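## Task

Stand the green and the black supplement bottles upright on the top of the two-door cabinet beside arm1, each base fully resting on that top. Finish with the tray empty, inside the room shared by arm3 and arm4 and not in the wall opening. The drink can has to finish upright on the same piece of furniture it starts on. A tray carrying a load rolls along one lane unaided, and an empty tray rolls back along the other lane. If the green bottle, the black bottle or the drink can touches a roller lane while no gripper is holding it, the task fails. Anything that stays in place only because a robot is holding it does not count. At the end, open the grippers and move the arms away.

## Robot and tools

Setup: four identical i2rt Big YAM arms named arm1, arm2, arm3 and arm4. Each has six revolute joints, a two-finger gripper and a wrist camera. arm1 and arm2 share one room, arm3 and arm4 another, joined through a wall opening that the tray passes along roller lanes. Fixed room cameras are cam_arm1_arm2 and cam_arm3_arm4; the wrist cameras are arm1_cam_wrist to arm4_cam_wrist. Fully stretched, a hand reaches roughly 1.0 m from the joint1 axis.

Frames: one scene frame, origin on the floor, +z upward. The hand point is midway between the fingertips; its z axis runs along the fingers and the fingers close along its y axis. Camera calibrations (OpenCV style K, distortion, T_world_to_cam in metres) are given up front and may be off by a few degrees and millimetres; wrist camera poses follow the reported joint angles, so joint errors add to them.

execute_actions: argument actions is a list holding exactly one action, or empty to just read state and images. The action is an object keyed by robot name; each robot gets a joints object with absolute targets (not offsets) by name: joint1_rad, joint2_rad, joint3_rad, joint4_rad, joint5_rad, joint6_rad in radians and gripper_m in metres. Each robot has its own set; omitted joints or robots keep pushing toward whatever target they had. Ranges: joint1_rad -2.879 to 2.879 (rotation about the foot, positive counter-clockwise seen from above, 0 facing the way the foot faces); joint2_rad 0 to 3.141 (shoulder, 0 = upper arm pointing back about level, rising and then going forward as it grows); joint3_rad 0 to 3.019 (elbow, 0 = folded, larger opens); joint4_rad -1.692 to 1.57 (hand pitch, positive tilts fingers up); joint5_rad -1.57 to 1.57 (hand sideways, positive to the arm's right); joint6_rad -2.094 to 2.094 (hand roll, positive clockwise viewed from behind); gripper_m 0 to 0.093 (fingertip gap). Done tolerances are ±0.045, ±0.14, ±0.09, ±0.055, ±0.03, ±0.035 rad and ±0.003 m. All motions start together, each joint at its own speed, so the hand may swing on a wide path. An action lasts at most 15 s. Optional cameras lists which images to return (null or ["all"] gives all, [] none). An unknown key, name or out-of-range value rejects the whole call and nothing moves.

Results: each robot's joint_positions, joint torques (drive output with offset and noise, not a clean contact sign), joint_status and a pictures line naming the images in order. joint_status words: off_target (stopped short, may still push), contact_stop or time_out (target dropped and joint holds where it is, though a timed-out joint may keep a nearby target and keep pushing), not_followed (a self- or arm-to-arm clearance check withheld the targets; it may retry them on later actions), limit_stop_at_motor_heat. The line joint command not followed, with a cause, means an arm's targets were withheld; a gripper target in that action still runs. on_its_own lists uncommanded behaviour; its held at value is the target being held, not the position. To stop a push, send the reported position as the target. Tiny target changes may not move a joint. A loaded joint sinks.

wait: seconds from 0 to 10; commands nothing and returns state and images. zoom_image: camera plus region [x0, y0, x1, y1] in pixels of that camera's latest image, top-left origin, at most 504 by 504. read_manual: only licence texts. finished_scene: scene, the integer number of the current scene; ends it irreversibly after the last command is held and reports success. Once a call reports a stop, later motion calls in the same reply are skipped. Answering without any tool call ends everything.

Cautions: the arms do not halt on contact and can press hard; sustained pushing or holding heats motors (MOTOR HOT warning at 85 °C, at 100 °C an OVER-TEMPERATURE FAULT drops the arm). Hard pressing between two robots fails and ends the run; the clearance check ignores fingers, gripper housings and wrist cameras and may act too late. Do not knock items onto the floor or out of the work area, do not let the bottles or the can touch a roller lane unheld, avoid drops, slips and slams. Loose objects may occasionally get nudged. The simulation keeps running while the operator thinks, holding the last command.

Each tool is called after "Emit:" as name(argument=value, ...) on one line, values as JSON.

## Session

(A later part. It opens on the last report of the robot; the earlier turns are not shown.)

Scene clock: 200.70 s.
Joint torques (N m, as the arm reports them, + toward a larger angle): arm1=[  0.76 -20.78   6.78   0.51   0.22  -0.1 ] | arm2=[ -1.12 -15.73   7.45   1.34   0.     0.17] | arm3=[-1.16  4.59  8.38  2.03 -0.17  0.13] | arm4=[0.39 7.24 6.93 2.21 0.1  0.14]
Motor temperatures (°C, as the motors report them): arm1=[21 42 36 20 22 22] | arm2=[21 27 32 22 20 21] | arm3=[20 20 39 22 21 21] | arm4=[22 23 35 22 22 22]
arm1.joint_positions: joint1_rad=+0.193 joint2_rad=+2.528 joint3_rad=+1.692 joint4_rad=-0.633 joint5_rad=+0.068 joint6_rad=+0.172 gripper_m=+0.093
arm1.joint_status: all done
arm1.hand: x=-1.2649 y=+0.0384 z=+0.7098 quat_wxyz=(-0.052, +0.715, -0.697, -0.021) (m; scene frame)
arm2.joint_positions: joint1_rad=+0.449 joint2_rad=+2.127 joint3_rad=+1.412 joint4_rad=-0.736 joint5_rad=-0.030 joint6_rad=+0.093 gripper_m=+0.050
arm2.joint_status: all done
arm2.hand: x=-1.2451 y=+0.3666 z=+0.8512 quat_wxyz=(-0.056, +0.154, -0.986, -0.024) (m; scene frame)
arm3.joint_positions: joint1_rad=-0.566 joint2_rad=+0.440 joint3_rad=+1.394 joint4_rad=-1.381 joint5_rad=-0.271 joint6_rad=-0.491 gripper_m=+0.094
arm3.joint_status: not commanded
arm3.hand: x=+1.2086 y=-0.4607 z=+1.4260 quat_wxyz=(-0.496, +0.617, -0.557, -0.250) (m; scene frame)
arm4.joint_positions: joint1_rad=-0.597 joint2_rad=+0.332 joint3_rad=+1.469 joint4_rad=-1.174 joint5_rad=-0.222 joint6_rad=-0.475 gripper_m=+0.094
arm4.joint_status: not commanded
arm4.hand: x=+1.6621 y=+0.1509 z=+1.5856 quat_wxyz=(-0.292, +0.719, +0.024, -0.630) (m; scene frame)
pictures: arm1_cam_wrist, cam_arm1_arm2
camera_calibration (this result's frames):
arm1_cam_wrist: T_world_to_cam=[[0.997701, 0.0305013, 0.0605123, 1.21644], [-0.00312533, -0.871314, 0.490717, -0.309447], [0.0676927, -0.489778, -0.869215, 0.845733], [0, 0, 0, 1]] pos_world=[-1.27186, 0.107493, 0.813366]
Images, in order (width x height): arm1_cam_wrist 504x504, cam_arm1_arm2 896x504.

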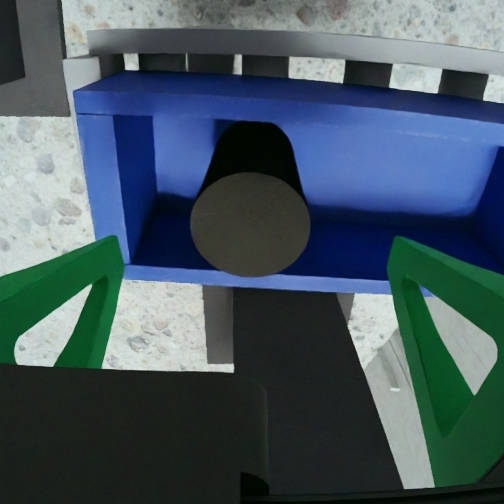

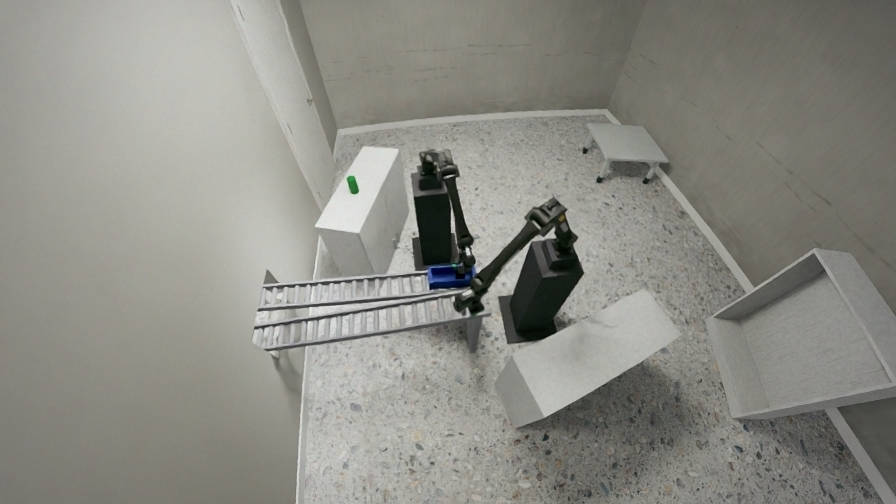

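Emit:
execute_actions(actions=[])

Scene clock: 217.70 s.
Joint torques (N m, as the arm reports them, + toward a larger angle): arm1=[  1.54 -20.93   6.81   0.54   0.25  -0.1 ] | arm2=[ -1.13 -15.33   7.41   1.34   0.     0.17] | arm3=[-2.26  4.63  8.45  2.29 -0.16  0.14] | arm4=[0.1  7.05 6.91 2.06 0.1  0.16]
Motor temperatures (°C, as the motors report them): arm1=[21 44 34 20 22 22] | arm2=[21 31 32 22 20 21] | arm3=[20 20 39 22 21 21] | arm4=[22 23 35 22 22 22]
arm1.joint_positions: joint1_rad=+0.193 joint2_rad=+2.528 joint3_rad=+1.692 joint4_rad=-0.633 joint5_rad=+0.068 joint6_rad=+0.172 gripper_m=+0.093
arm1.joint_status: all done
arm1.hand: x=-1.2649 y=+0.0384 z=+0.7098 quat_wxyz=(-0.052, +0.715, -0.697, -0.021) (m; scene frame)
arm2.joint_positions: joint1_rad=+0.449 joint2_rad=+2.127 joint3_rad=+1.412 joint4_rad=-0.736 joint5_rad=-0.030 joint6_rad=+0.093 gripper_m=+0.050
arm2.joint_status: all done
arm2.hand: x=-1.2451 y=+0.3666 z=+0.8512 quat_wxyz=(-0.056, +0.154, -0.986, -0.024) (m; scene frame)
arm3.joint_positions: joint1_rad=-0.566 joint2_rad=+0.440 joint3_rad=+1.394 joint4_rad=-1.381 joint5_rad=-0.271 joint6_rad=-0.491 gripper_m=+0.094
arm3.joint_status: not commanded
arm3.hand: x=+1.2086 y=-0.4607 z=+1.4260 quat_wxyz=(-0.496, +0.617, -0.557, -0.250) (m; scene frame)
arm4.joint_positions: joint1_rad=-0.597 joint2_rad=+0.332 joint3_rad=+1.469 joint4_rad=-1.174 joint5_rad=-0.222 joint6_rad=-0.475 gripper_m=+0.094
arm4.joint_status: not commanded
arm4.hand: x=+1.6621 y=+0.1509 z=+1.5856 quat_wxyz=(-0.292, +0.719, +0.024, -0.630) (m; scene frame)
pictures: arm1_cam_wrist, arm2_cam_wrist, arm3_cam_wrist, arm4_cam_wrist, cam_arm1_arm2, cam_arm3_arm4
camera_calibration (this result's frames):
arm1_cam_wrist: T_world_to_cam=[[0.997701, 0.0305013, 0.0605123, 1.21644], [-0.00312533, -0.871314, 0.490717, -0.309447], [0.0676927, -0.489778, -0.869215, 0.845733], [0, 0, 0, 1]] pos_world=[-1.27186, 0.107493, 0.813366]
arm2_cam_wrist: T_world_to_cam=[[0.306253, -0.951431, -0.031421, 0.754729], [-0.824293, -0.281551, 0.491193, -1.33704], [-0.476183, -0.124529, -0.870484, 0.317629], [0, 0, 0, 1]] pos_world=[-1.182, 0.381184, 0.956948]
arm3_cam_wrist: T_world_to_cam=[[0.939246, -0.108671, 0.325587, -1.65133], [0.0599762, -0.882006, -0.467406, 0.189216], [0.337963, 0.458537, -0.821903, 1.09963], [0, 0, 0, 1]] pos_world=[1.16803, -0.516781, 1.52988]
arm4_cam_wrist: T_world_to_cam=[[0.343544, 0.821973, 0.454244, -1.41677], [0.698774, 0.0994269, -0.708399, -0.0503062], [-0.627449, 0.560781, -0.540216, 1.94108], [0, 0, 0, 1]] pos_world=[1.73981, 0.0810287, 1.65653]
Images, in order (width x height): arm1_cam_wrist 504x504, arm2_cam_wrist 504x504, arm3_cam_wrist 504x504, arm4_cam_wrist 504x504, cam_arm1_arm2 896x504, cam_arm3_arm4 896x504.

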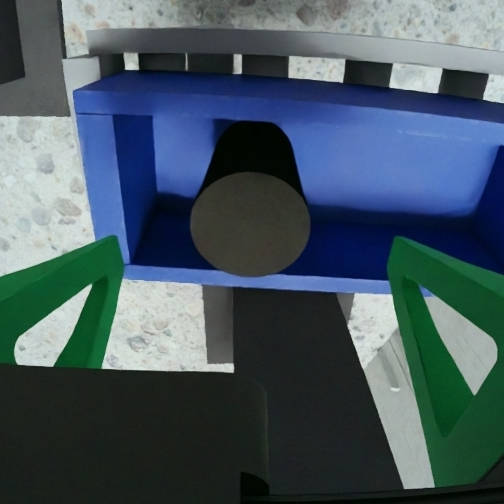

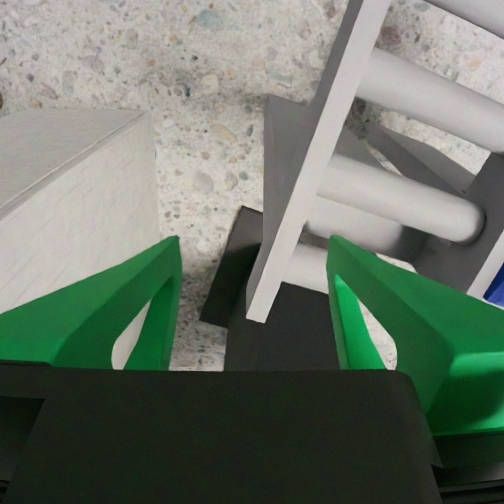

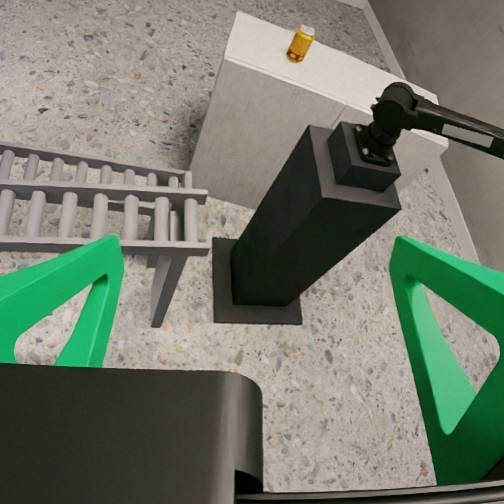

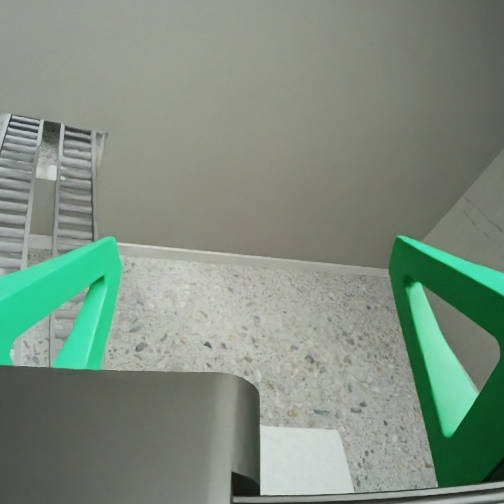

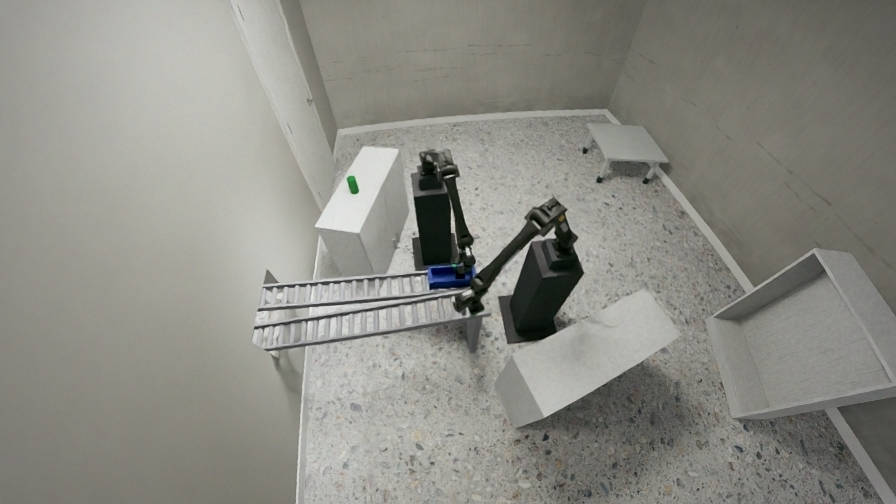

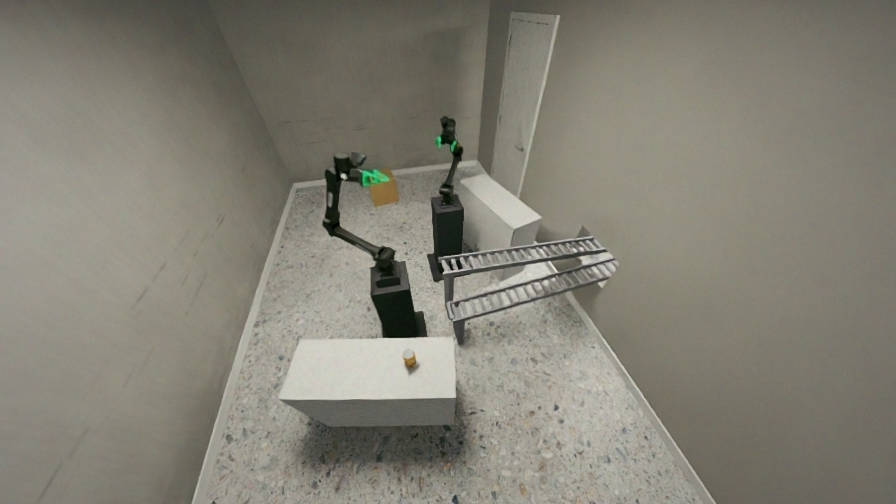

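Emit:
execute_actions(actions=[{"arm1": {"joints": {"joint2_rad": 2.73, "joint3_rad": 1.815, "joint4_rad": -0.555}}}], cameras=["arm1_cam_wrist", "cam_arm1_arm2"])

Scene clock: 242.23 s.
Joint torques (N m, as the arm reports them, + toward a larger angle): arm1=[  0.98 -21.58   6.94   0.63   0.26  -0.09] | arm2=[ -1.13 -15.33   7.41   1.34   0.     0.17] | arm3=[-1.32  4.47  8.36  1.78 -0.21  0.11] | arm4=[0.39 6.9  6.8  2.2  0.1  0.16]
Motor temperatures (°C, as the motors report them): arm1=[21 46 33 20 22 22] | arm2=[21 33 33 22 20 21] | arm3=[20 20 40 22 21 21] | arm4=[22 23 35 22 22 22]
arm1.joint_positions: joint1_rad=+0.193 joint2_rad=+2.735 joint3_rad=+1.805 joint4_rad=-0.557 joint5_rad=+0.068 joint6_rad=+0.172 gripper_m=+0.093
arm1.joint_status: all done
arm1.hand: x=-1.2641 y=+0.0313 z=+0.6113 quat_wxyz=(-0.046, +0.715, -0.697, -0.013) (m; scene frame)
arm2.joint_positions: joint1_rad=+0.449 joint2_rad=+2.127 joint3_rad=+1.412 joint4_rad=-0.736 joint5_rad=-0.030 joint6_rad=+0.093 gripper_m=+0.050
arm2.joint_status: not commanded
arm2.hand: x=-1.2451 y=+0.3666 z=+0.8512 quat_wxyz=(-0.056, +0.154, -0.986, -0.024) (m; scene frame)
arm3.joint_positions: joint1_rad=-0.566 joint2_rad=+0.440 joint3_rad=+1.394 joint4_rad=-1.381 joint5_rad=-0.271 joint6_rad=-0.491 gripper_m=+0.094
arm3.joint_status: not commanded
arm3.hand: x=+1.2086 y=-0.4607 z=+1.4260 quat_wxyz=(-0.496, +0.617, -0.557, -0.250) (m; scene frame)
arm4.joint_positions: joint1_rad=-0.597 joint2_rad=+0.332 joint3_rad=+1.469 joint4_rad=-1.174 joint5_rad=-0.222 joint6_rad=-0.475 gripper_m=+0.094
arm4.joint_status: not commanded
arm4.hand: x=+1.6621 y=+0.1509 z=+1.5856 quat_wxyz=(-0.292, +0.719, +0.024, -0.630) (m; scene frame)
pictures: arm1_cam_wrist, cam_arm1_arm2
camera_calibration (this result's frames):
arm1_cam_wrist: T_world_to_cam=[[0.997471, 0.0317281, 0.0635942, 1.21958], [-0.00484588, -0.862369, 0.506257, -0.279264], [0.0709043, -0.505285, -0.860035, 0.755483], [0, 0, 0, 1]] pos_world=[-1.27142, 0.10221, 0.713563]
Images, in order (width x height): arm1_cam_wrist 504x504, cam_arm1_arm2 896x504.

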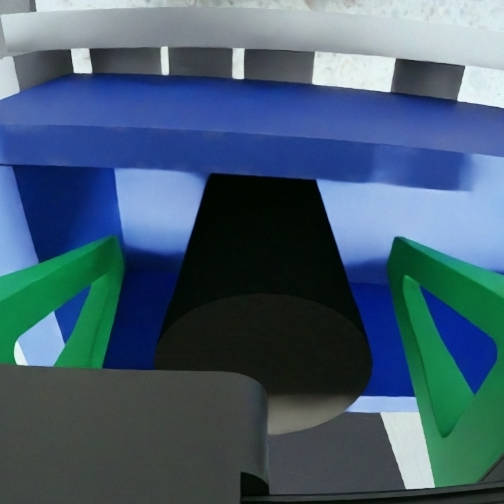

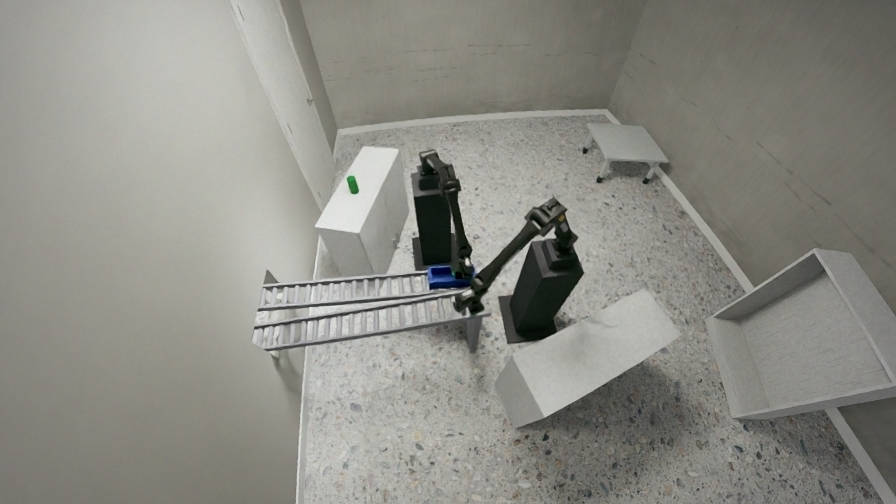

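Emit:
execute_actions(actions=[{"arm1": {"joints": {"joint4_rad": -0.585, "gripper_m": 0.045}}}], cameras=["arm1_cam_wrist"])

Scene clock: 256.87 s.
Joint torques (N m, as the arm reports them, + toward a larger angle): arm1=[  1.53 -21.4    6.91   0.14   0.21  -0.09] | arm2=[ -1.1  -15.34   7.41   1.35   0.     0.17] | arm3=[-1.88  4.25  8.2   2.   -0.17  0.08] | arm4=[0.16 6.88 6.89 2.22 0.1  0.17]
Motor temperatures (°C, as the motors report them): arm1=[21 47 33 20 22 22] | arm2=[21 34 33 22 20 21] | arm3=[20 20 40 22 21 21] | arm4=[22 23 35 22 22 22]
arm1.joint_positions: joint1_rad=+0.193 joint2_rad=+2.735 joint3_rad=+1.805 joint4_rad=-0.576 joint5_rad=+0.068 joint6_rad=+0.173 gripper_m=+0.057
arm1.joint_status: gripper_m off_target (ended at +0.057, target +0.045); the others done
arm1.hand: x=-1.2631 y=+0.0268 z=+0.6110 quat_wxyz=(-0.041, +0.716, -0.697, -0.006) (m; scene frame)
arm2.joint_positions: joint1_rad=+0.449 joint2_rad=+2.127 joint3_rad=+1.412 joint4_rad=-0.736 joint5_rad=-0.030 joint6_rad=+0.093 gripper_m=+0.050
arm2.joint_status: not commanded
arm2.hand: x=-1.2451 y=+0.3666 z=+0.8512 quat_wxyz=(-0.056, +0.154, -0.986, -0.024) (m; scene frame)
arm3.joint_positions: joint1_rad=-0.566 joint2_rad=+0.440 joint3_rad=+1.394 joint4_rad=-1.381 joint5_rad=-0.271 joint6_rad=-0.491 gripper_m=+0.094
arm3.joint_status: not commanded
arm3.hand: x=+1.2086 y=-0.4607 z=+1.4260 quat_wxyz=(-0.496, +0.617, -0.557, -0.250) (m; scene frame)
arm4.joint_positions: joint1_rad=-0.597 joint2_rad=+0.332 joint3_rad=+1.469 joint4_rad=-1.174 joint5_rad=-0.222 joint6_rad=-0.475 gripper_m=+0.094
arm4.joint_status: not commanded
arm4.hand: x=+1.6621 y=+0.1509 z=+1.5856 quat_wxyz=(-0.292, +0.719, +0.024, -0.630) (m; scene frame)
pictures: arm1_cam_wrist
camera_calibration (this result's frames):
arm1_cam_wrist: T_world_to_cam=[[0.997215, 0.0326306, 0.0670661, 1.2163], [-0.00718542, -0.853, 0.521862, -0.295713], [0.074236, -0.520891, -0.850389, 0.751635], [0, 0, 0, 1]] pos_world=[-1.27083, 0.0995884, 0.711931]
Images, in order (width x height): arm1_cam_wrist 504x504.

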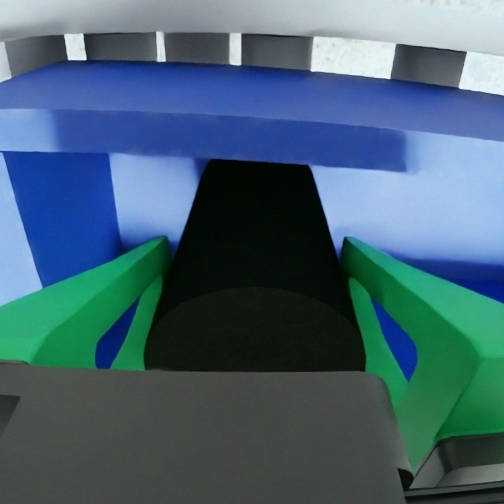

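Emit:
execute_actions(actions=[{"arm1": {"joints": {"joint2_rad": 2.63, "joint3_rad": 1.765, "joint4_rad": -0.61}}}], cameras=["arm1_cam_wrist"])

Scene clock: 286.03 s.
Joint torques (N m, as the arm reports them, + toward a larger angle): arm1=[  1.19 -21.52   7.24   0.42   0.21  -0.1 ] | arm2=[ -1.15 -15.34   7.4    1.33   0.     0.17] | arm3=[-1.18  4.27  8.25  2.24 -0.2   0.15] | arm4=[-0.52  7.39  6.78  2.11  0.11  0.15]
Motor temperatures (°C, as the motors report them): arm1=[21 48 33 20 22 22] | arm2=[21 35 33 22 20 21] | arm3=[20 20 40 22 21 21] | arm4=[22 23 35 22 22 22]
arm1.joint_positions: joint1_rad=+0.193 joint2_rad=+2.637 joint3_rad=+1.756 joint4_rad=-0.605 joint5_rad=+0.069 joint6_rad=+0.173 gripper_m=+0.057
arm1.joint_status: all done
arm1.hand: x=-1.2648 y=+0.0366 z=+0.6594 quat_wxyz=(-0.047, +0.715, -0.697, -0.014) (m; scene frame)
arm2.joint_positions: joint1_rad=+0.449 joint2_rad=+2.127 joint3_rad=+1.412 joint4_rad=-0.736 joint5_rad=-0.030 joint6_rad=+0.093 gripper_m=+0.050
arm2.joint_status: not commanded
arm2.hand: x=-1.2451 y=+0.3666 z=+0.8512 quat_wxyz=(-0.056, +0.154, -0.986, -0.024) (m; scene frame)
arm3.joint_positions: joint1_rad=-0.566 joint2_rad=+0.440 joint3_rad=+1.394 joint4_rad=-1.381 joint5_rad=-0.271 joint6_rad=-0.491 gripper_m=+0.094
arm3.joint_status: not commanded
arm3.hand: x=+1.2086 y=-0.4607 z=+1.4260 quat_wxyz=(-0.496, +0.617, -0.557, -0.250) (m; scene frame)
arm4.joint_positions: joint1_rad=-0.597 joint2_rad=+0.332 joint3_rad=+1.469 joint4_rad=-1.174 joint5_rad=-0.222 joint6_rad=-0.475 gripper_m=+0.094
arm4.joint_status: not commanded
arm4.hand: x=+1.6621 y=+0.1509 z=+1.5856 quat_wxyz=(-0.292, +0.719, +0.024, -0.630) (m; scene frame)
pictures: arm1_cam_wrist
camera_calibration (this result's frames):
arm1_cam_wrist: T_world_to_cam=[[0.997459, 0.0311765, 0.0640542, 1.21669], [-0.00543779, -0.863208, 0.504819, -0.298809], [0.0710306, -0.503884, -0.860846, 0.800203], [0, 0, 0, 1]] pos_world=[-1.27207, 0.107343, 0.761761]
Images, in order (width x height): arm1_cam_wrist 504x504.

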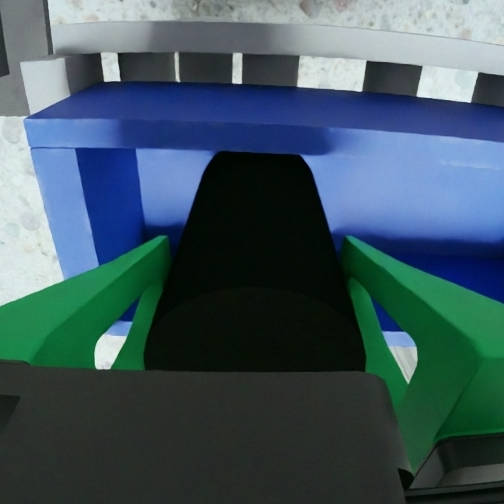

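Emit:
execute_actions(actions=[], cameras=["cam_arm1_arm2"])

Emit:
zoom_image(camera="cam_arm1_arm2", region=[290, 120, 530, 330])

Scene clock: 333.50 s.
Joint torques (N m, as the arm reports them, + toward a larger angle): arm1=[  1.31 -21.09   7.19   0.52   0.19  -0.06] | arm2=[ -1.12 -15.3    7.4    1.33   0.     0.17] | arm3=[-1.6   3.65  8.13  2.01 -0.16  0.12] | arm4=[-0.04  7.29  6.91  2.25  0.1   0.16]
Motor temperatures (°C, as the motors report them): arm1=[21 49 33 20 22 22] | arm2=[21 36 33 22 20 21] | arm3=[20 20 40 22 21 21] | arm4=[22 23 35 22 22 22]
arm1.joint_positions: joint1_rad=+0.193 joint2_rad=+2.637 joint3_rad=+1.756 joint4_rad=-0.605 joint5_rad=+0.069 joint6_rad=+0.173 gripper_m=+0.057
arm1.joint_status: all done
arm1.hand: x=-1.2648 y=+0.0366 z=+0.6594 quat_wxyz=(-0.047, +0.715, -0.697, -0.014) (m; scene frame)
arm2.joint_positions: joint1_rad=+0.449 joint2_rad=+2.127 joint3_rad=+1.412 joint4_rad=-0.736 joint5_rad=-0.030 joint6_rad=+0.093 gripper_m=+0.050
arm2.joint_status: not commanded
arm2.hand: x=-1.2451 y=+0.3666 z=+0.8512 quat_wxyz=(-0.056, +0.154, -0.986, -0.024) (m; scene frame)
arm3.joint_positions: joint1_rad=-0.566 joint2_rad=+0.440 joint3_rad=+1.394 joint4_rad=-1.381 joint5_rad=-0.271 joint6_rad=-0.491 gripper_m=+0.094
arm3.joint_status: not commanded
arm3.hand: x=+1.2086 y=-0.4607 z=+1.4260 quat_wxyz=(-0.496, +0.617, -0.557, -0.250) (m; scene frame)
arm4.joint_positions: joint1_rad=-0.597 joint2_rad=+0.332 joint3_rad=+1.469 joint4_rad=-1.174 joint5_rad=-0.222 joint6_rad=-0.475 gripper_m=+0.094
arm4.joint_status: not commanded
arm4.hand: x=+1.6621 y=+0.1509 z=+1.5856 quat_wxyz=(-0.292, +0.719, +0.024, -0.630) (m; scene frame)
pictures: cam_arm1_arm2
Images, in order (width x height): cam_arm1_arm2 896x504.

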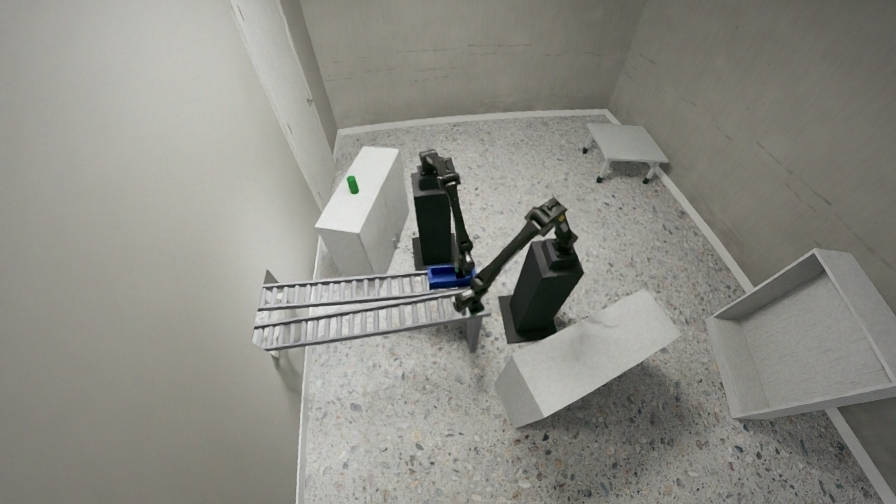

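Region (290, 120, 530, 330) of cam_arm1_arm2's 896x504 image, scaled by 2.100, with more detail than that image has; it fills the top 441 rows of this view, and the rest is white.

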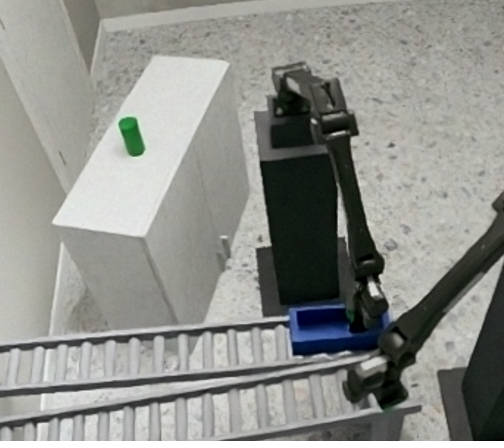

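Emit:
execute_actions(actions=[{"arm1": {"joints": {"joint1_rad": -1.39, "joint2_rad": 2.215, "joint3_rad": 1.71, "joint4_rad": -0.976, "joint5_rad": 0.0}}, "arm2": {"joints": {"joint1_rad": 0.27, "joint6_rad": -0.165}}}], cameras=["arm1_cam_wrist", "arm2_cam_wrist", "cam_arm1_arm2"])

Scene clock: 360.13 s.
Joint torques (N m, as the arm reports them, + toward a larger angle): arm1=[  2.24 -20.33   9.55   0.33   0.1   -0.11] | arm2=[ -1.68 -15.32   7.42   1.33  -0.09  -0.01] | arm3=[-1.38  5.2   8.11  2.27 -0.18  0.07] | arm4=[-0.24  7.18  6.84  2.14  0.12  0.18]
Motor temperatures (°C, as the motors report them): arm1=[21 50 33 20 22 22] | arm2=[21 37 33 22 20 21] | arm3=[20 20 40 22 21 21] | arm4=[22 24 35 22 22 22]
arm1.joint_positions: joint1_rad=-1.400 joint2_rad=+2.218 joint3_rad=+1.700 joint4_rad=-0.969 joint5_rad=+0.002 joint6_rad=+0.173 gripper_m=+0.057
arm1.joint_status: all done
arm1.hand: x=-0.4996 y=-0.4847 z=+0.9039 quat_wxyz=(-0.039, +0.003, -0.999, -0.001) (m; scene frame)
arm2.joint_positions: joint1_rad=+0.275 joint2_rad=+2.127 joint3_rad=+1.412 joint4_rad=-0.736 joint5_rad=-0.029 joint6_rad=-0.157 gripper_m=+0.050
arm2.joint_status: all done
arm2.hand: x=-1.2123 y=+0.2682 z=+0.8524 quat_wxyz=(-0.061, +0.192, -0.980, -0.011) (m; scene frame)
arm3.joint_positions: joint1_rad=-0.566 joint2_rad=+0.440 joint3_rad=+1.394 joint4_rad=-1.381 joint5_rad=-0.271 joint6_rad=-0.491 gripper_m=+0.094
arm3.joint_status: not commanded
arm3.hand: x=+1.2086 y=-0.4607 z=+1.4260 quat_wxyz=(-0.496, +0.617, -0.557, -0.250) (m; scene frame)
arm4.joint_positions: joint1_rad=-0.597 joint2_rad=+0.332 joint3_rad=+1.469 joint4_rad=-1.174 joint5_rad=-0.222 joint6_rad=-0.475 gripper_m=+0.094
arm4.joint_status: not commanded
arm4.hand: x=+1.6621 y=+0.1509 z=+1.5856 quat_wxyz=(-0.292, +0.719, +0.024, -0.630) (m; scene frame)
pictures: arm1_cam_wrist, arm2_cam_wrist, cam_arm1_arm2
camera_calibration (this result's frames):
arm1_cam_wrist: T_world_to_cam=[[0.0140733, -0.999815, 0.0131186, -0.490879], [-0.85913, -0.00537861, 0.511729, -0.885054], [-0.511563, -0.0184723, -0.859047, 0.636264], [0, 0, 0, 1]] pos_world=[-0.427979, -0.483796, 1.00593]
arm2_cam_wrist: T_world_to_cam=[[0.375965, -0.926634, -0.000360835, 0.702529], [-0.809453, -0.328611, 0.486622, -1.30375], [-0.451039, -0.182661, -0.873613, 0.370767], [0, 0, 0, 1]] pos_world=[-1.15222, 0.290285, 0.958594]
Images, in order (width x height): arm1_cam_wrist 504x504, arm2_cam_wrist 504x504, cam_arm1_arm2 896x504.

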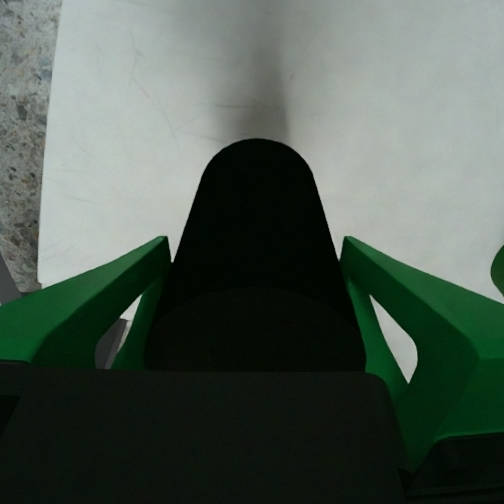

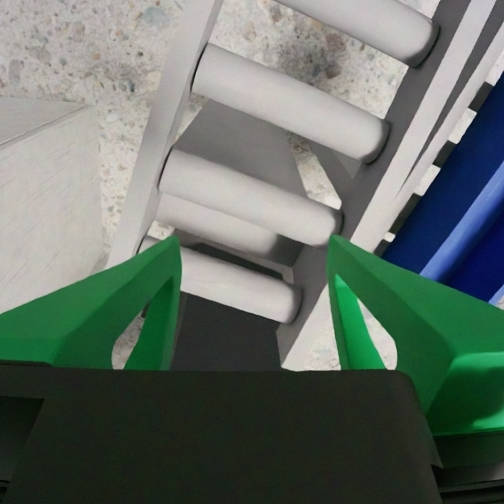

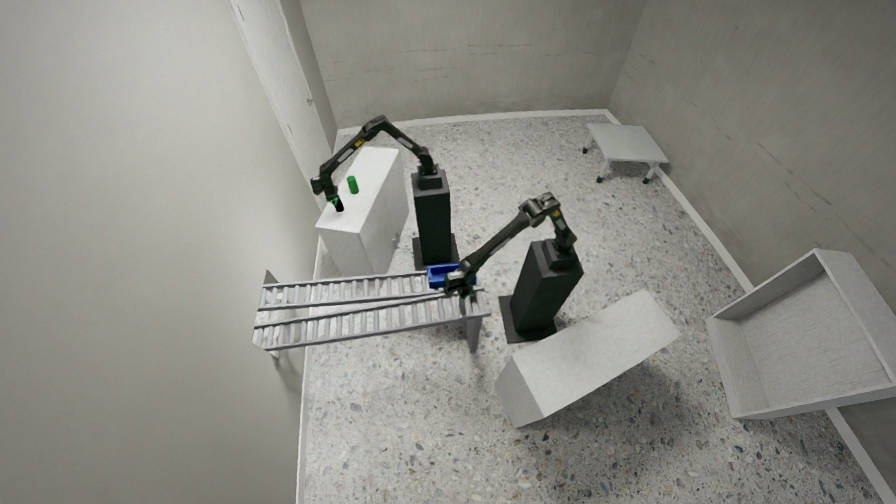

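Emit:
execute_actions(actions=[{"arm1": {"joints": {"joint2_rad": 2.292, "joint4_rad": -0.893}}, "arm2": {"joints": {"joint1_rad": -0.11, "joint2_rad": 2.595, "joint3_rad": 1.645, "joint4_rad": -0.476, "joint5_rad": -0.034}}}], cameras=["arm1_cam_wrist", "arm2_cam_wrist", "cam_arm1_arm2"])

Scene clock: 386.77 s.
Joint torques (N m, as the arm reports them, + toward a larger angle): arm1=[  2.16 -20.23   9.22   0.96   0.07  -0.11] | arm2=[ -1.58 -17.99   6.02   1.02  -0.13   0.02] | arm3=[-1.01  4.7   8.4   2.03 -0.23  0.13] | arm4=[-0.42  7.89  6.85  2.05  0.11  0.17]
Motor temperatures (°C, as the motors report them): arm1=[21 50 35 20 22 22] | arm2=[21 37 33 22 20 21] | arm3=[20 20 40 22 21 21] | arm4=[22 24 35 22 22 22]
arm1.joint_positions: joint1_rad=-1.400 joint2_rad=+2.294 joint3_rad=+1.700 joint4_rad=-0.902 joint5_rad=+0.002 joint6_rad=+0.173 gripper_m=+0.057
arm1.joint_status: all done
arm1.hand: x=-0.4982 y=-0.4848 z=+0.8572 quat_wxyz=(-0.035, +0.003, -0.999, -0.001) (m; scene frame)
arm2.joint_positions: joint1_rad=-0.106 joint2_rad=+2.609 joint3_rad=+1.625 joint4_rad=-0.479 joint5_rad=-0.033 joint6_rad=-0.159 gripper_m=+0.050
arm2.joint_status: all done
arm2.hand: x=-1.1780 y=+0.0371 z=+0.6351 quat_wxyz=(-0.058, +0.004, -0.998, -0.003) (m; scene frame)
arm3.joint_positions: joint1_rad=-0.566 joint2_rad=+0.440 joint3_rad=+1.394 joint4_rad=-1.381 joint5_rad=-0.271 joint6_rad=-0.491 gripper_m=+0.094
arm3.joint_status: not commanded
arm3.hand: x=+1.2086 y=-0.4607 z=+1.4260 quat_wxyz=(-0.496, +0.617, -0.557, -0.250) (m; scene frame)
arm4.joint_positions: joint1_rad=-0.597 joint2_rad=+0.332 joint3_rad=+1.469 joint4_rad=-1.174 joint5_rad=-0.222 joint6_rad=-0.475 gripper_m=+0.094
arm4.joint_status: not commanded
arm4.hand: x=+1.6621 y=+0.1509 z=+1.5856 quat_wxyz=(-0.292, +0.719, +0.024, -0.630) (m; scene frame)
pictures: arm1_cam_wrist, arm2_cam_wrist, cam_arm1_arm2
camera_calibration (this result's frames):
arm1_cam_wrist: T_world_to_cam=[[0.014112, -0.999795, 0.0144915, -0.491608], [-0.854875, -0.00454654, 0.518814, -0.86348], [-0.518642, -0.0197099, -0.854764, 0.589022], [0, 0, 0, 1]] pos_world=[-0.425739, -0.483823, 0.958585]
arm2_cam_wrist: T_world_to_cam=[[0.00690113, -0.999955, -0.00657275, 0.0472795], [-0.870167, -0.00924376, 0.49267, -1.33343], [-0.492709, 0.00231941, -0.870191, 0.0961015], [0, 0, 0, 1]] pos_world=[-1.11328, 0.0347285, 0.740879]
Images, in order (width x height): arm1_cam_wrist 504x504, arm2_cam_wrist 504x504, cam_arm1_arm2 896x504.

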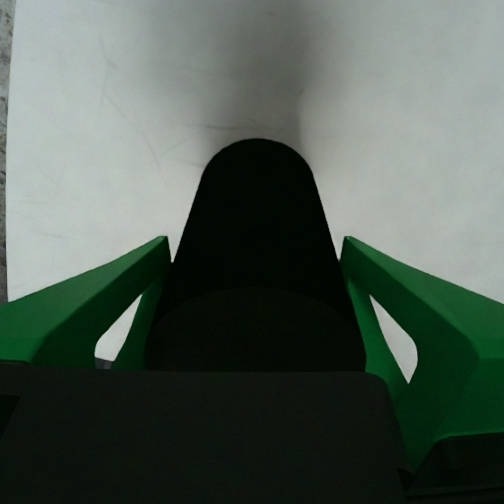

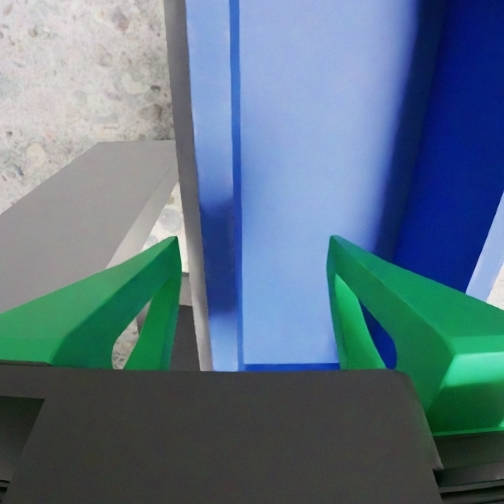

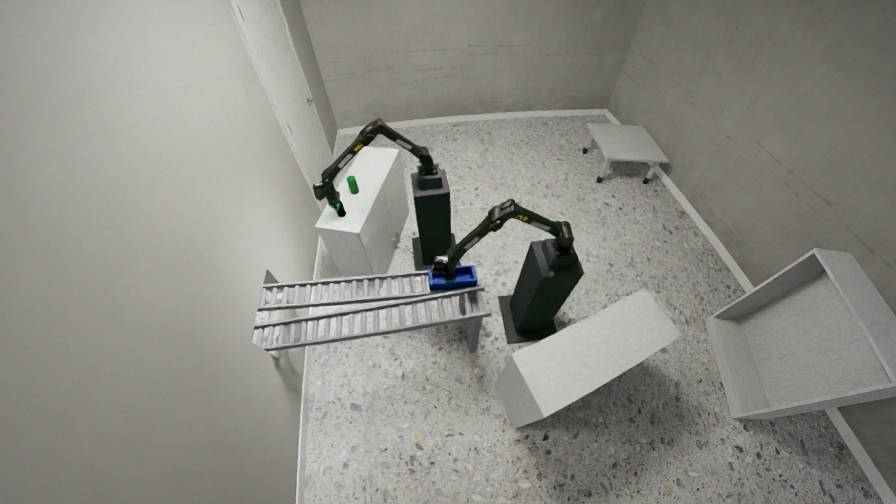

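Emit:
execute_actions(actions=[{"arm1": {"joints": {"joint2_rad": 2.312, "joint4_rad": -0.875}}, "arm2": {"joints": {"joint1_rad": -0.085, "joint2_rad": 2.703, "joint4_rad": -0.367, "joint6_rad": -0.138}}}], cameras=["arm1_cam_wrist", "arm2_cam_wrist", "cam_arm1_arm2"])

Scene clock: 407.53 s.
Joint torques (N m, as the arm reports them, + toward a larger angle): arm1=[  2.4  -19.48   9.12   1.01   0.08  -0.08] | arm2=[ -1.08 -16.48   5.16   1.45  -0.13   0.18] | arm3=[-2.11  5.07  8.44  2.09 -0.17  0.1 ] | arm4=[-0.05  7.19  6.88  2.19  0.11  0.18]
Motor temperatures (°C, as the motors report them): arm1=[21 50 35 20 22 22] | arm2=[21 39 33 22 20 21] | arm3=[20 20 41 22 21 21] | arm4=[22 24 35 22 22 22]
arm1.joint_positions: joint1_rad=-1.400 joint2_rad=+2.294 joint3_rad=+1.700 joint4_rad=-0.886 joint5_rad=+0.002 joint6_rad=+0.173 gripper_m=+0.057
arm1.joint_status: all done
arm1.hand: x=-0.4943 y=-0.4841 z=+0.8575 quat_wxyz=(-0.043, +0.003, -0.999, -0.002) (m; scene frame)
arm2.joint_positions: joint1_rad=-0.087 joint2_rad=+2.704 joint3_rad=+1.630 joint4_rad=-0.377 joint5_rad=-0.033 joint6_rad=-0.146 gripper_m=+0.050
arm2.joint_status: all done
arm2.hand: x=-1.1911 y=+0.0501 z=+0.5830 quat_wxyz=(-0.064, +0.007, -0.998, -0.003) (m; scene frame)
arm3.joint_positions: joint1_rad=-0.566 joint2_rad=+0.440 joint3_rad=+1.394 joint4_rad=-1.381 joint5_rad=-0.271 joint6_rad=-0.491 gripper_m=+0.094
arm3.joint_status: not commanded
arm3.hand: x=+1.2086 y=-0.4607 z=+1.4260 quat_wxyz=(-0.496, +0.617, -0.557, -0.250) (m; scene frame)
arm4.joint_positions: joint1_rad=-0.597 joint2_rad=+0.332 joint3_rad=+1.469 joint4_rad=-1.174 joint5_rad=-0.222 joint6_rad=-0.475 gripper_m=+0.094
arm4.joint_status: not commanded
arm4.hand: x=+1.6621 y=+0.1509 z=+1.5856 quat_wxyz=(-0.292, +0.719, +0.024, -0.630) (m; scene frame)
pictures: arm1_cam_wrist, arm2_cam_wrist, cam_arm1_arm2
camera_calibration (this result's frames):
arm1_cam_wrist: T_world_to_cam=[[0.0140469, -0.999832, 0.0118079, -0.4887], [-0.863137, -0.00616328, 0.504932, -0.853218], [-0.504774, -0.0172846, -0.863079, 0.606511], [0, 0, 0, 1]] pos_world=[-0.423428, -0.483393, 0.960054]
arm2_cam_wrist: T_world_to_cam=[[0.0132977, -0.999893, -0.00602019, 0.0672998], [-0.876216, -0.0145531, 0.481699, -1.31953], [-0.481736, -0.00113051, -0.876316, 0.0611197], [0, 0, 0, 1]] pos_world=[-1.12764, 0.0481585, 0.689581]
Images, in order (width x height): arm1_cam_wrist 504x504, arm2_cam_wrist 504x504, cam_arm1_arm2 896x504.

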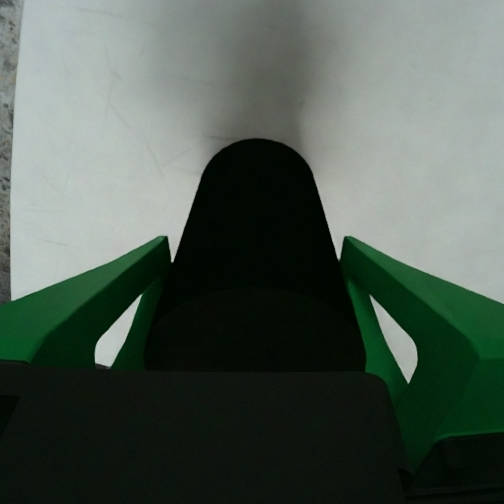

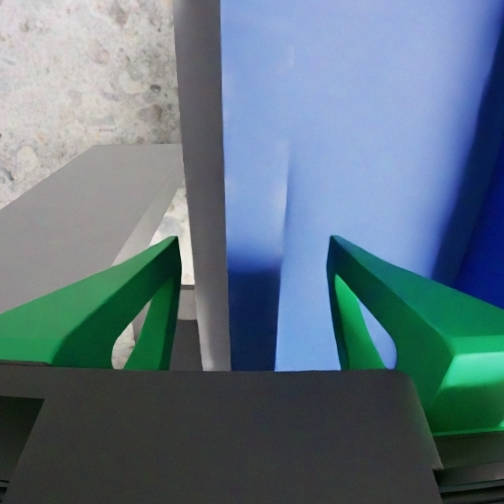

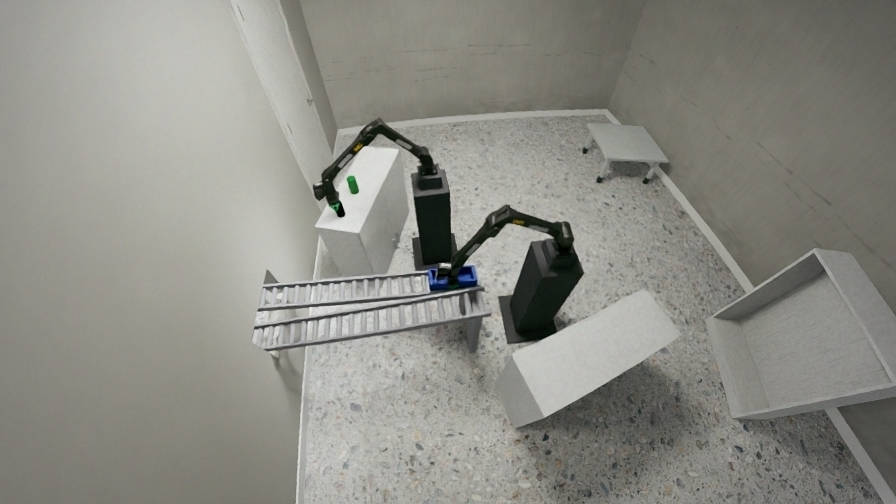

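Emit:
execute_actions(actions=[{"arm1": {"joints": {"joint2_rad": 2.338}}, "arm2": {"joints": {"gripper_m": 0.003}}}], cameras=["arm1_cam_wrist", "arm2_cam_wrist"])

Scene clock: 422.33 s.
Joint torques (N m, as the arm reports them, + toward a larger angle): arm1=[  2.43 -18.57   9.15   0.82   0.12  -0.09] | arm2=[ -0.97 -16.48   5.12   1.37  -0.11   0.15] | arm3=[-1.08  5.03  8.47  2.2  -0.18  0.11] | arm4=[-0.27  7.36  6.79  2.07  0.11  0.17]
Motor temperatures (°C, as the motors report them): arm1=[21 50 35 20 22 22] | arm2=[21 39 32 22 20 21] | arm3=[20 20 41 22 21 21] | arm4=[22 24 35 22 22 22]
arm1.joint_positions: joint1_rad=-1.400 joint2_rad=+2.307 joint3_rad=+1.700 joint4_rad=-0.883 joint5_rad=+0.000 joint6_rad=+0.173 gripper_m=+0.057
arm1.joint_status: all done
arm1.hand: x=-0.4967 y=-0.4843 z=+0.8488 quat_wxyz=(-0.038, +0.003, -0.999, -0.002) (m; scene frame)
arm2.joint_positions: joint1_rad=-0.087 joint2_rad=+2.704 joint3_rad=+1.630 joint4_rad=-0.377 joint5_rad=-0.033 joint6_rad=-0.144 gripper_m=+0.011
arm2.joint_status: gripper_m off_target (ended at +0.011, target +0.003)
arm2.hand: x=-1.1911 y=+0.0501 z=+0.5830 quat_wxyz=(-0.065, +0.006, -0.998, -0.003) (m; scene frame)
arm3.joint_positions: joint1_rad=-0.566 joint2_rad=+0.440 joint3_rad=+1.394 joint4_rad=-1.381 joint5_rad=-0.271 joint6_rad=-0.491 gripper_m=+0.094
arm3.joint_status: not commanded
arm3.hand: x=+1.2086 y=-0.4607 z=+1.4260 quat_wxyz=(-0.496, +0.617, -0.557, -0.250) (m; scene frame)
arm4.joint_positions: joint1_rad=-0.597 joint2_rad=+0.332 joint3_rad=+1.469 joint4_rad=-1.174 joint5_rad=-0.222 joint6_rad=-0.475 gripper_m=+0.094
arm4.joint_status: not commanded
arm4.hand: x=+1.6621 y=+0.1509 z=+1.5856 quat_wxyz=(-0.292, +0.719, +0.024, -0.630) (m; scene frame)
pictures: arm1_cam_wrist, arm2_cam_wrist
camera_calibration (this result's frames):
arm1_cam_wrist: T_world_to_cam=[[0.0142318, -0.999831, 0.0116794, -0.488539], [-0.857608, -0.00619998, 0.514267, -0.856076], [-0.514108, -0.0173353, -0.857551, 0.588439], [0, 0, 0, 1]] pos_world=[-0.424704, -0.483563, 0.950574]
arm2_cam_wrist: T_world_to_cam=[[0.0106984, -0.99992, -0.00673833, 0.0646888], [-0.876267, -0.0126213, 0.48166, -1.31966], [-0.481707, 0.000751579, -0.876332, 0.061075], [0, 0, 0, 1]] pos_world=[-1.12764, 0.047982, 0.689583]
Images, in order (width x height): arm1_cam_wrist 504x504, arm2_cam_wrist 504x504.

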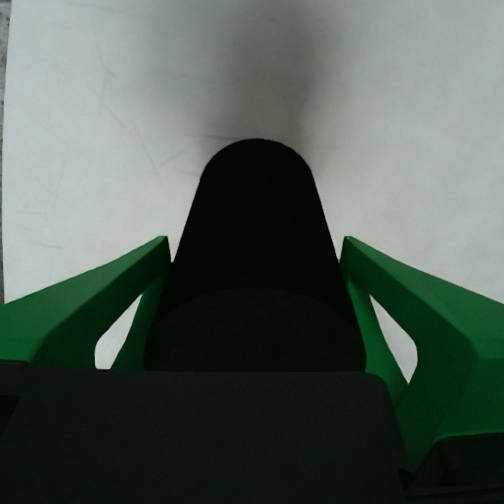

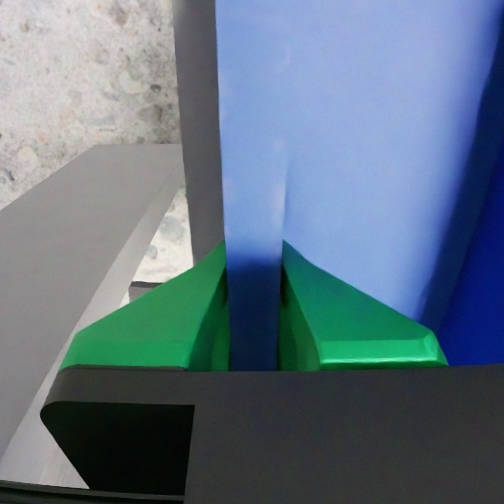

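Emit:
execute_actions(actions=[{"arm1": {"joints": {"joint2_rad": 1.92, "gripper_m": 0.093}}, "arm2": {"joints": {"joint2_rad": 2.28, "joint4_rad": -0.807}}}], cameras=["arm1_cam_wrist", "arm2_cam_wrist", "cam_arm1_arm2"])

Scene clock: 436.23 s.
Joint torques (N m, as the arm reports them, + toward a larger angle): arm1=[  2.19 -18.41  11.11   1.37   0.12  -0.08] | arm2=[ -1.02 -17.66   7.09   0.66   0.05   0.15] | arm3=[-1.59  4.54  8.4   2.21 -0.2   0.06] | arm4=[0.08 7.19 6.81 2.29 0.11 0.17]
Motor temperatures (°C, as the motors report them): arm1=[21 49 36 20 22 22] | arm2=[21 40 32 22 20 21] | arm3=[20 20 41 22 21 21] | arm4=[22 24 35 22 22 22]
arm1.joint_positions: joint1_rad=-1.400 joint2_rad=+1.915 joint3_rad=+1.704 joint4_rad=-0.879 joint5_rad=+0.000 joint6_rad=+0.173 gripper_m=+0.093
arm1.joint_status: all done
arm1.hand: x=-0.4555 y=-0.4745 z=+1.1120 quat_wxyz=(-0.232, +0.004, -0.972, -0.037) (m; scene frame)
arm2.joint_positions: joint1_rad=-0.087 joint2_rad=+2.289 joint3_rad=+1.635 joint4_rad=-0.801 joint5_rad=-0.036 joint6_rad=-0.143 gripper_m=+0.011
arm2.joint_status: all done
arm2.hand: x=-1.1442 y=+0.0467 z=+0.8282 quat_wxyz=(-0.063, +0.006, -0.998, -0.005) (m; scene frame)
arm3.joint_positions: joint1_rad=-0.566 joint2_rad=+0.440 joint3_rad=+1.394 joint4_rad=-1.381 joint5_rad=-0.271 joint6_rad=-0.491 gripper_m=+0.094
arm3.joint_status: not commanded
arm3.hand: x=+1.2086 y=-0.4607 z=+1.4260 quat_wxyz=(-0.496, +0.617, -0.557, -0.250) (m; scene frame)
arm4.joint_positions: joint1_rad=-0.597 joint2_rad=+0.332 joint3_rad=+1.469 joint4_rad=-1.174 joint5_rad=-0.222 joint6_rad=-0.475 gripper_m=+0.094
arm4.joint_status: not commanded
arm4.hand: x=+1.6621 y=+0.1509 z=+1.5856 quat_wxyz=(-0.292, +0.719, +0.024, -0.630) (m; scene frame)
pictures: arm1_cam_wrist, arm2_cam_wrist, cam_arm1_arm2
camera_calibration (this result's frames):
arm1_cam_wrist: T_world_to_cam=[[0.025936, -0.998302, -0.0521606, -0.405322], [-0.988917, -0.0332526, 0.144699, -0.617741], [-0.146188, 0.0478296, -0.9881, 1.17922], [0, 0, 0, 1]] pos_world=[-0.427995, -0.481577, 1.23343]
arm2_cam_wrist: T_world_to_cam=[[0.0106761, -0.999885, -0.010767, 0.0656924], [-0.874476, -0.0145581, 0.48485, -1.39721], [-0.484951, 0.00423917, -0.874531, 0.293174], [0, 0, 0, 1]] pos_world=[-1.08035, 0.0441014, 0.934534]
Images, in order (width x height): arm1_cam_wrist 504x504, arm2_cam_wrist 504x504, cam_arm1_arm2 896x504.

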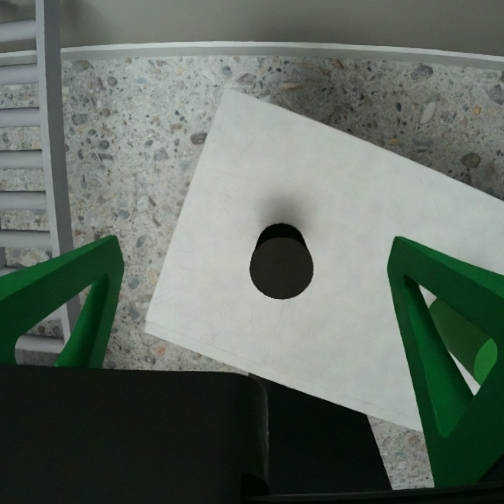

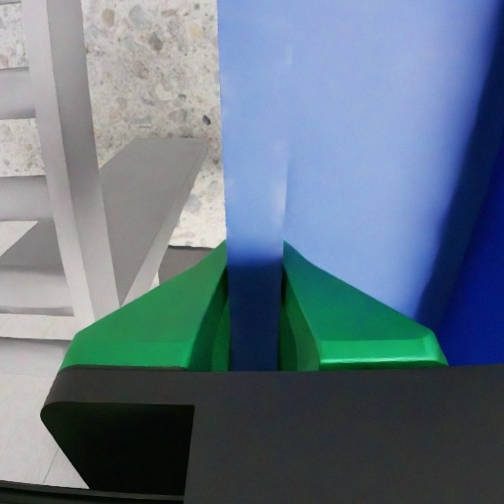

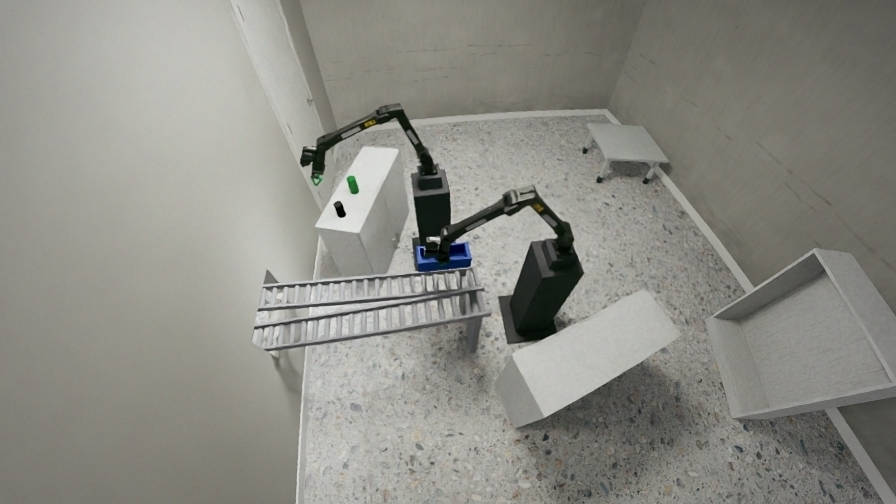

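Emit:
execute_actions(actions=[{"arm1": {"joints": {"joint2_rad": 1.6, "joint3_rad": 1.42, "joint4_rad": -1.15}}, "arm2": {"joints": {"joint1_rad": 0.327, "joint2_rad": 2.355, "joint3_rad": 1.75, "joint4_rad": -0.95, "joint5_rad": -0.008, "joint6_rad": 0.278}}}], cameras=["arm2_cam_wrist", "cam_arm1_arm2"])

Scene clock: 457.97 s.
Joint torques (N m, as the arm reports them, + toward a larger angle): arm1=[  2.39 -11.56  10.17   0.69   0.11  -0.09] | arm2=[ -1.66 -17.45   9.02   0.1    0.11   0.2 ] | arm3=[-1.59  4.91  8.23  2.05 -0.21  0.07] | arm4=[-0.32  7.63  6.67  2.02  0.12  0.17]
Motor temperatures (°C, as the motors report them): arm1=[21 48 37 20 22 22] | arm2=[21 41 33 22 20 21] | arm3=[20 20 41 22 21 21] | arm4=[22 24 35 22 22 22]
arm1.joint_positions: joint1_rad=-1.400 joint2_rad=+1.580 joint3_rad=+1.421 joint4_rad=-1.142 joint5_rad=+0.000 joint6_rad=+0.173 gripper_m=+0.093
arm1.joint_status: all done
arm1.hand: x=-0.6174 y=-0.5032 z=+1.1584 quat_wxyz=(-0.131, +0.003, -0.991, -0.019) (m; scene frame)
arm2.joint_positions: joint1_rad=+0.329 joint2_rad=+2.360 joint3_rad=+1.712 joint4_rad=-0.939 joint5_rad=-0.010 joint6_rad=+0.269 gripper_m=+0.011
arm2.joint_status: all done
arm2.hand: x=-1.1790 y=+0.3070 z=+0.8034 quat_wxyz=(+0.006, +0.006, -1.000, +0.003) (m; scene frame)
arm3.joint_positions: joint1_rad=-0.566 joint2_rad=+0.440 joint3_rad=+1.394 joint4_rad=-1.381 joint5_rad=-0.271 joint6_rad=-0.491 gripper_m=+0.094
arm3.joint_status: not commanded
arm3.hand: x=+1.2086 y=-0.4607 z=+1.4260 quat_wxyz=(-0.496, +0.617, -0.557, -0.250) (m; scene frame)
arm4.joint_positions: joint1_rad=-0.597 joint2_rad=+0.332 joint3_rad=+1.469 joint4_rad=-1.174 joint5_rad=-0.222 joint6_rad=-0.475 gripper_m=+0.094
arm4.joint_status: not commanded
arm4.hand: x=+1.6621 y=+0.1509 z=+1.5856 quat_wxyz=(-0.292, +0.719, +0.024, -0.630) (m; scene frame)
pictures: arm2_cam_wrist, cam_arm1_arm2
camera_calibration (this result's frames):
arm2_cam_wrist: T_world_to_cam=[[0.0100164, -0.999943, 0.00356948, 0.313758], [-0.799299, -0.00586153, 0.600905, -1.41912], [-0.60085, -0.008872, -0.799312, 0.0604123], [0, 0, 0, 1]] pos_world=[-1.10115, 0.305958, 0.899925]
Images, in order (width x height): arm2_cam_wrist 504x504, cam_arm1_arm2 896x504.

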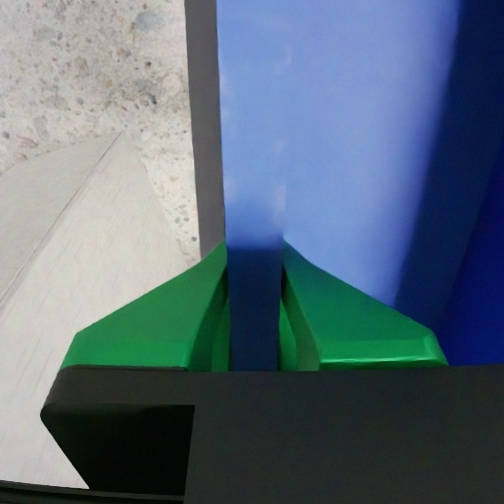

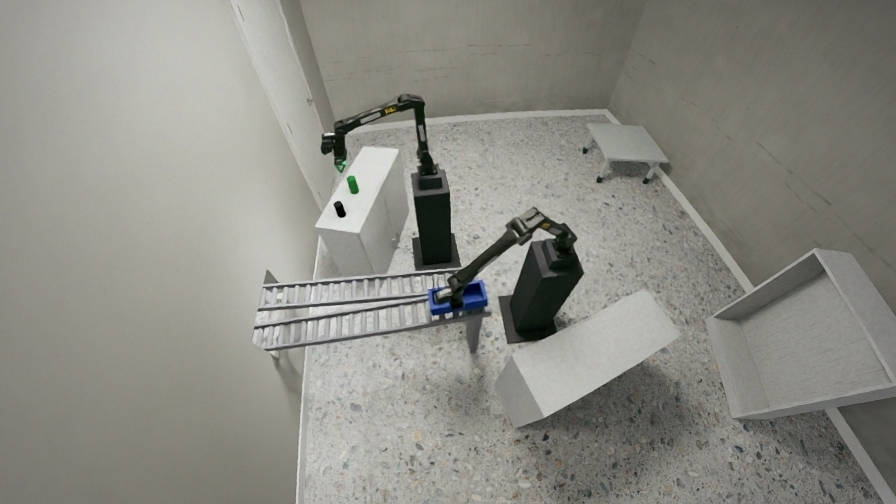

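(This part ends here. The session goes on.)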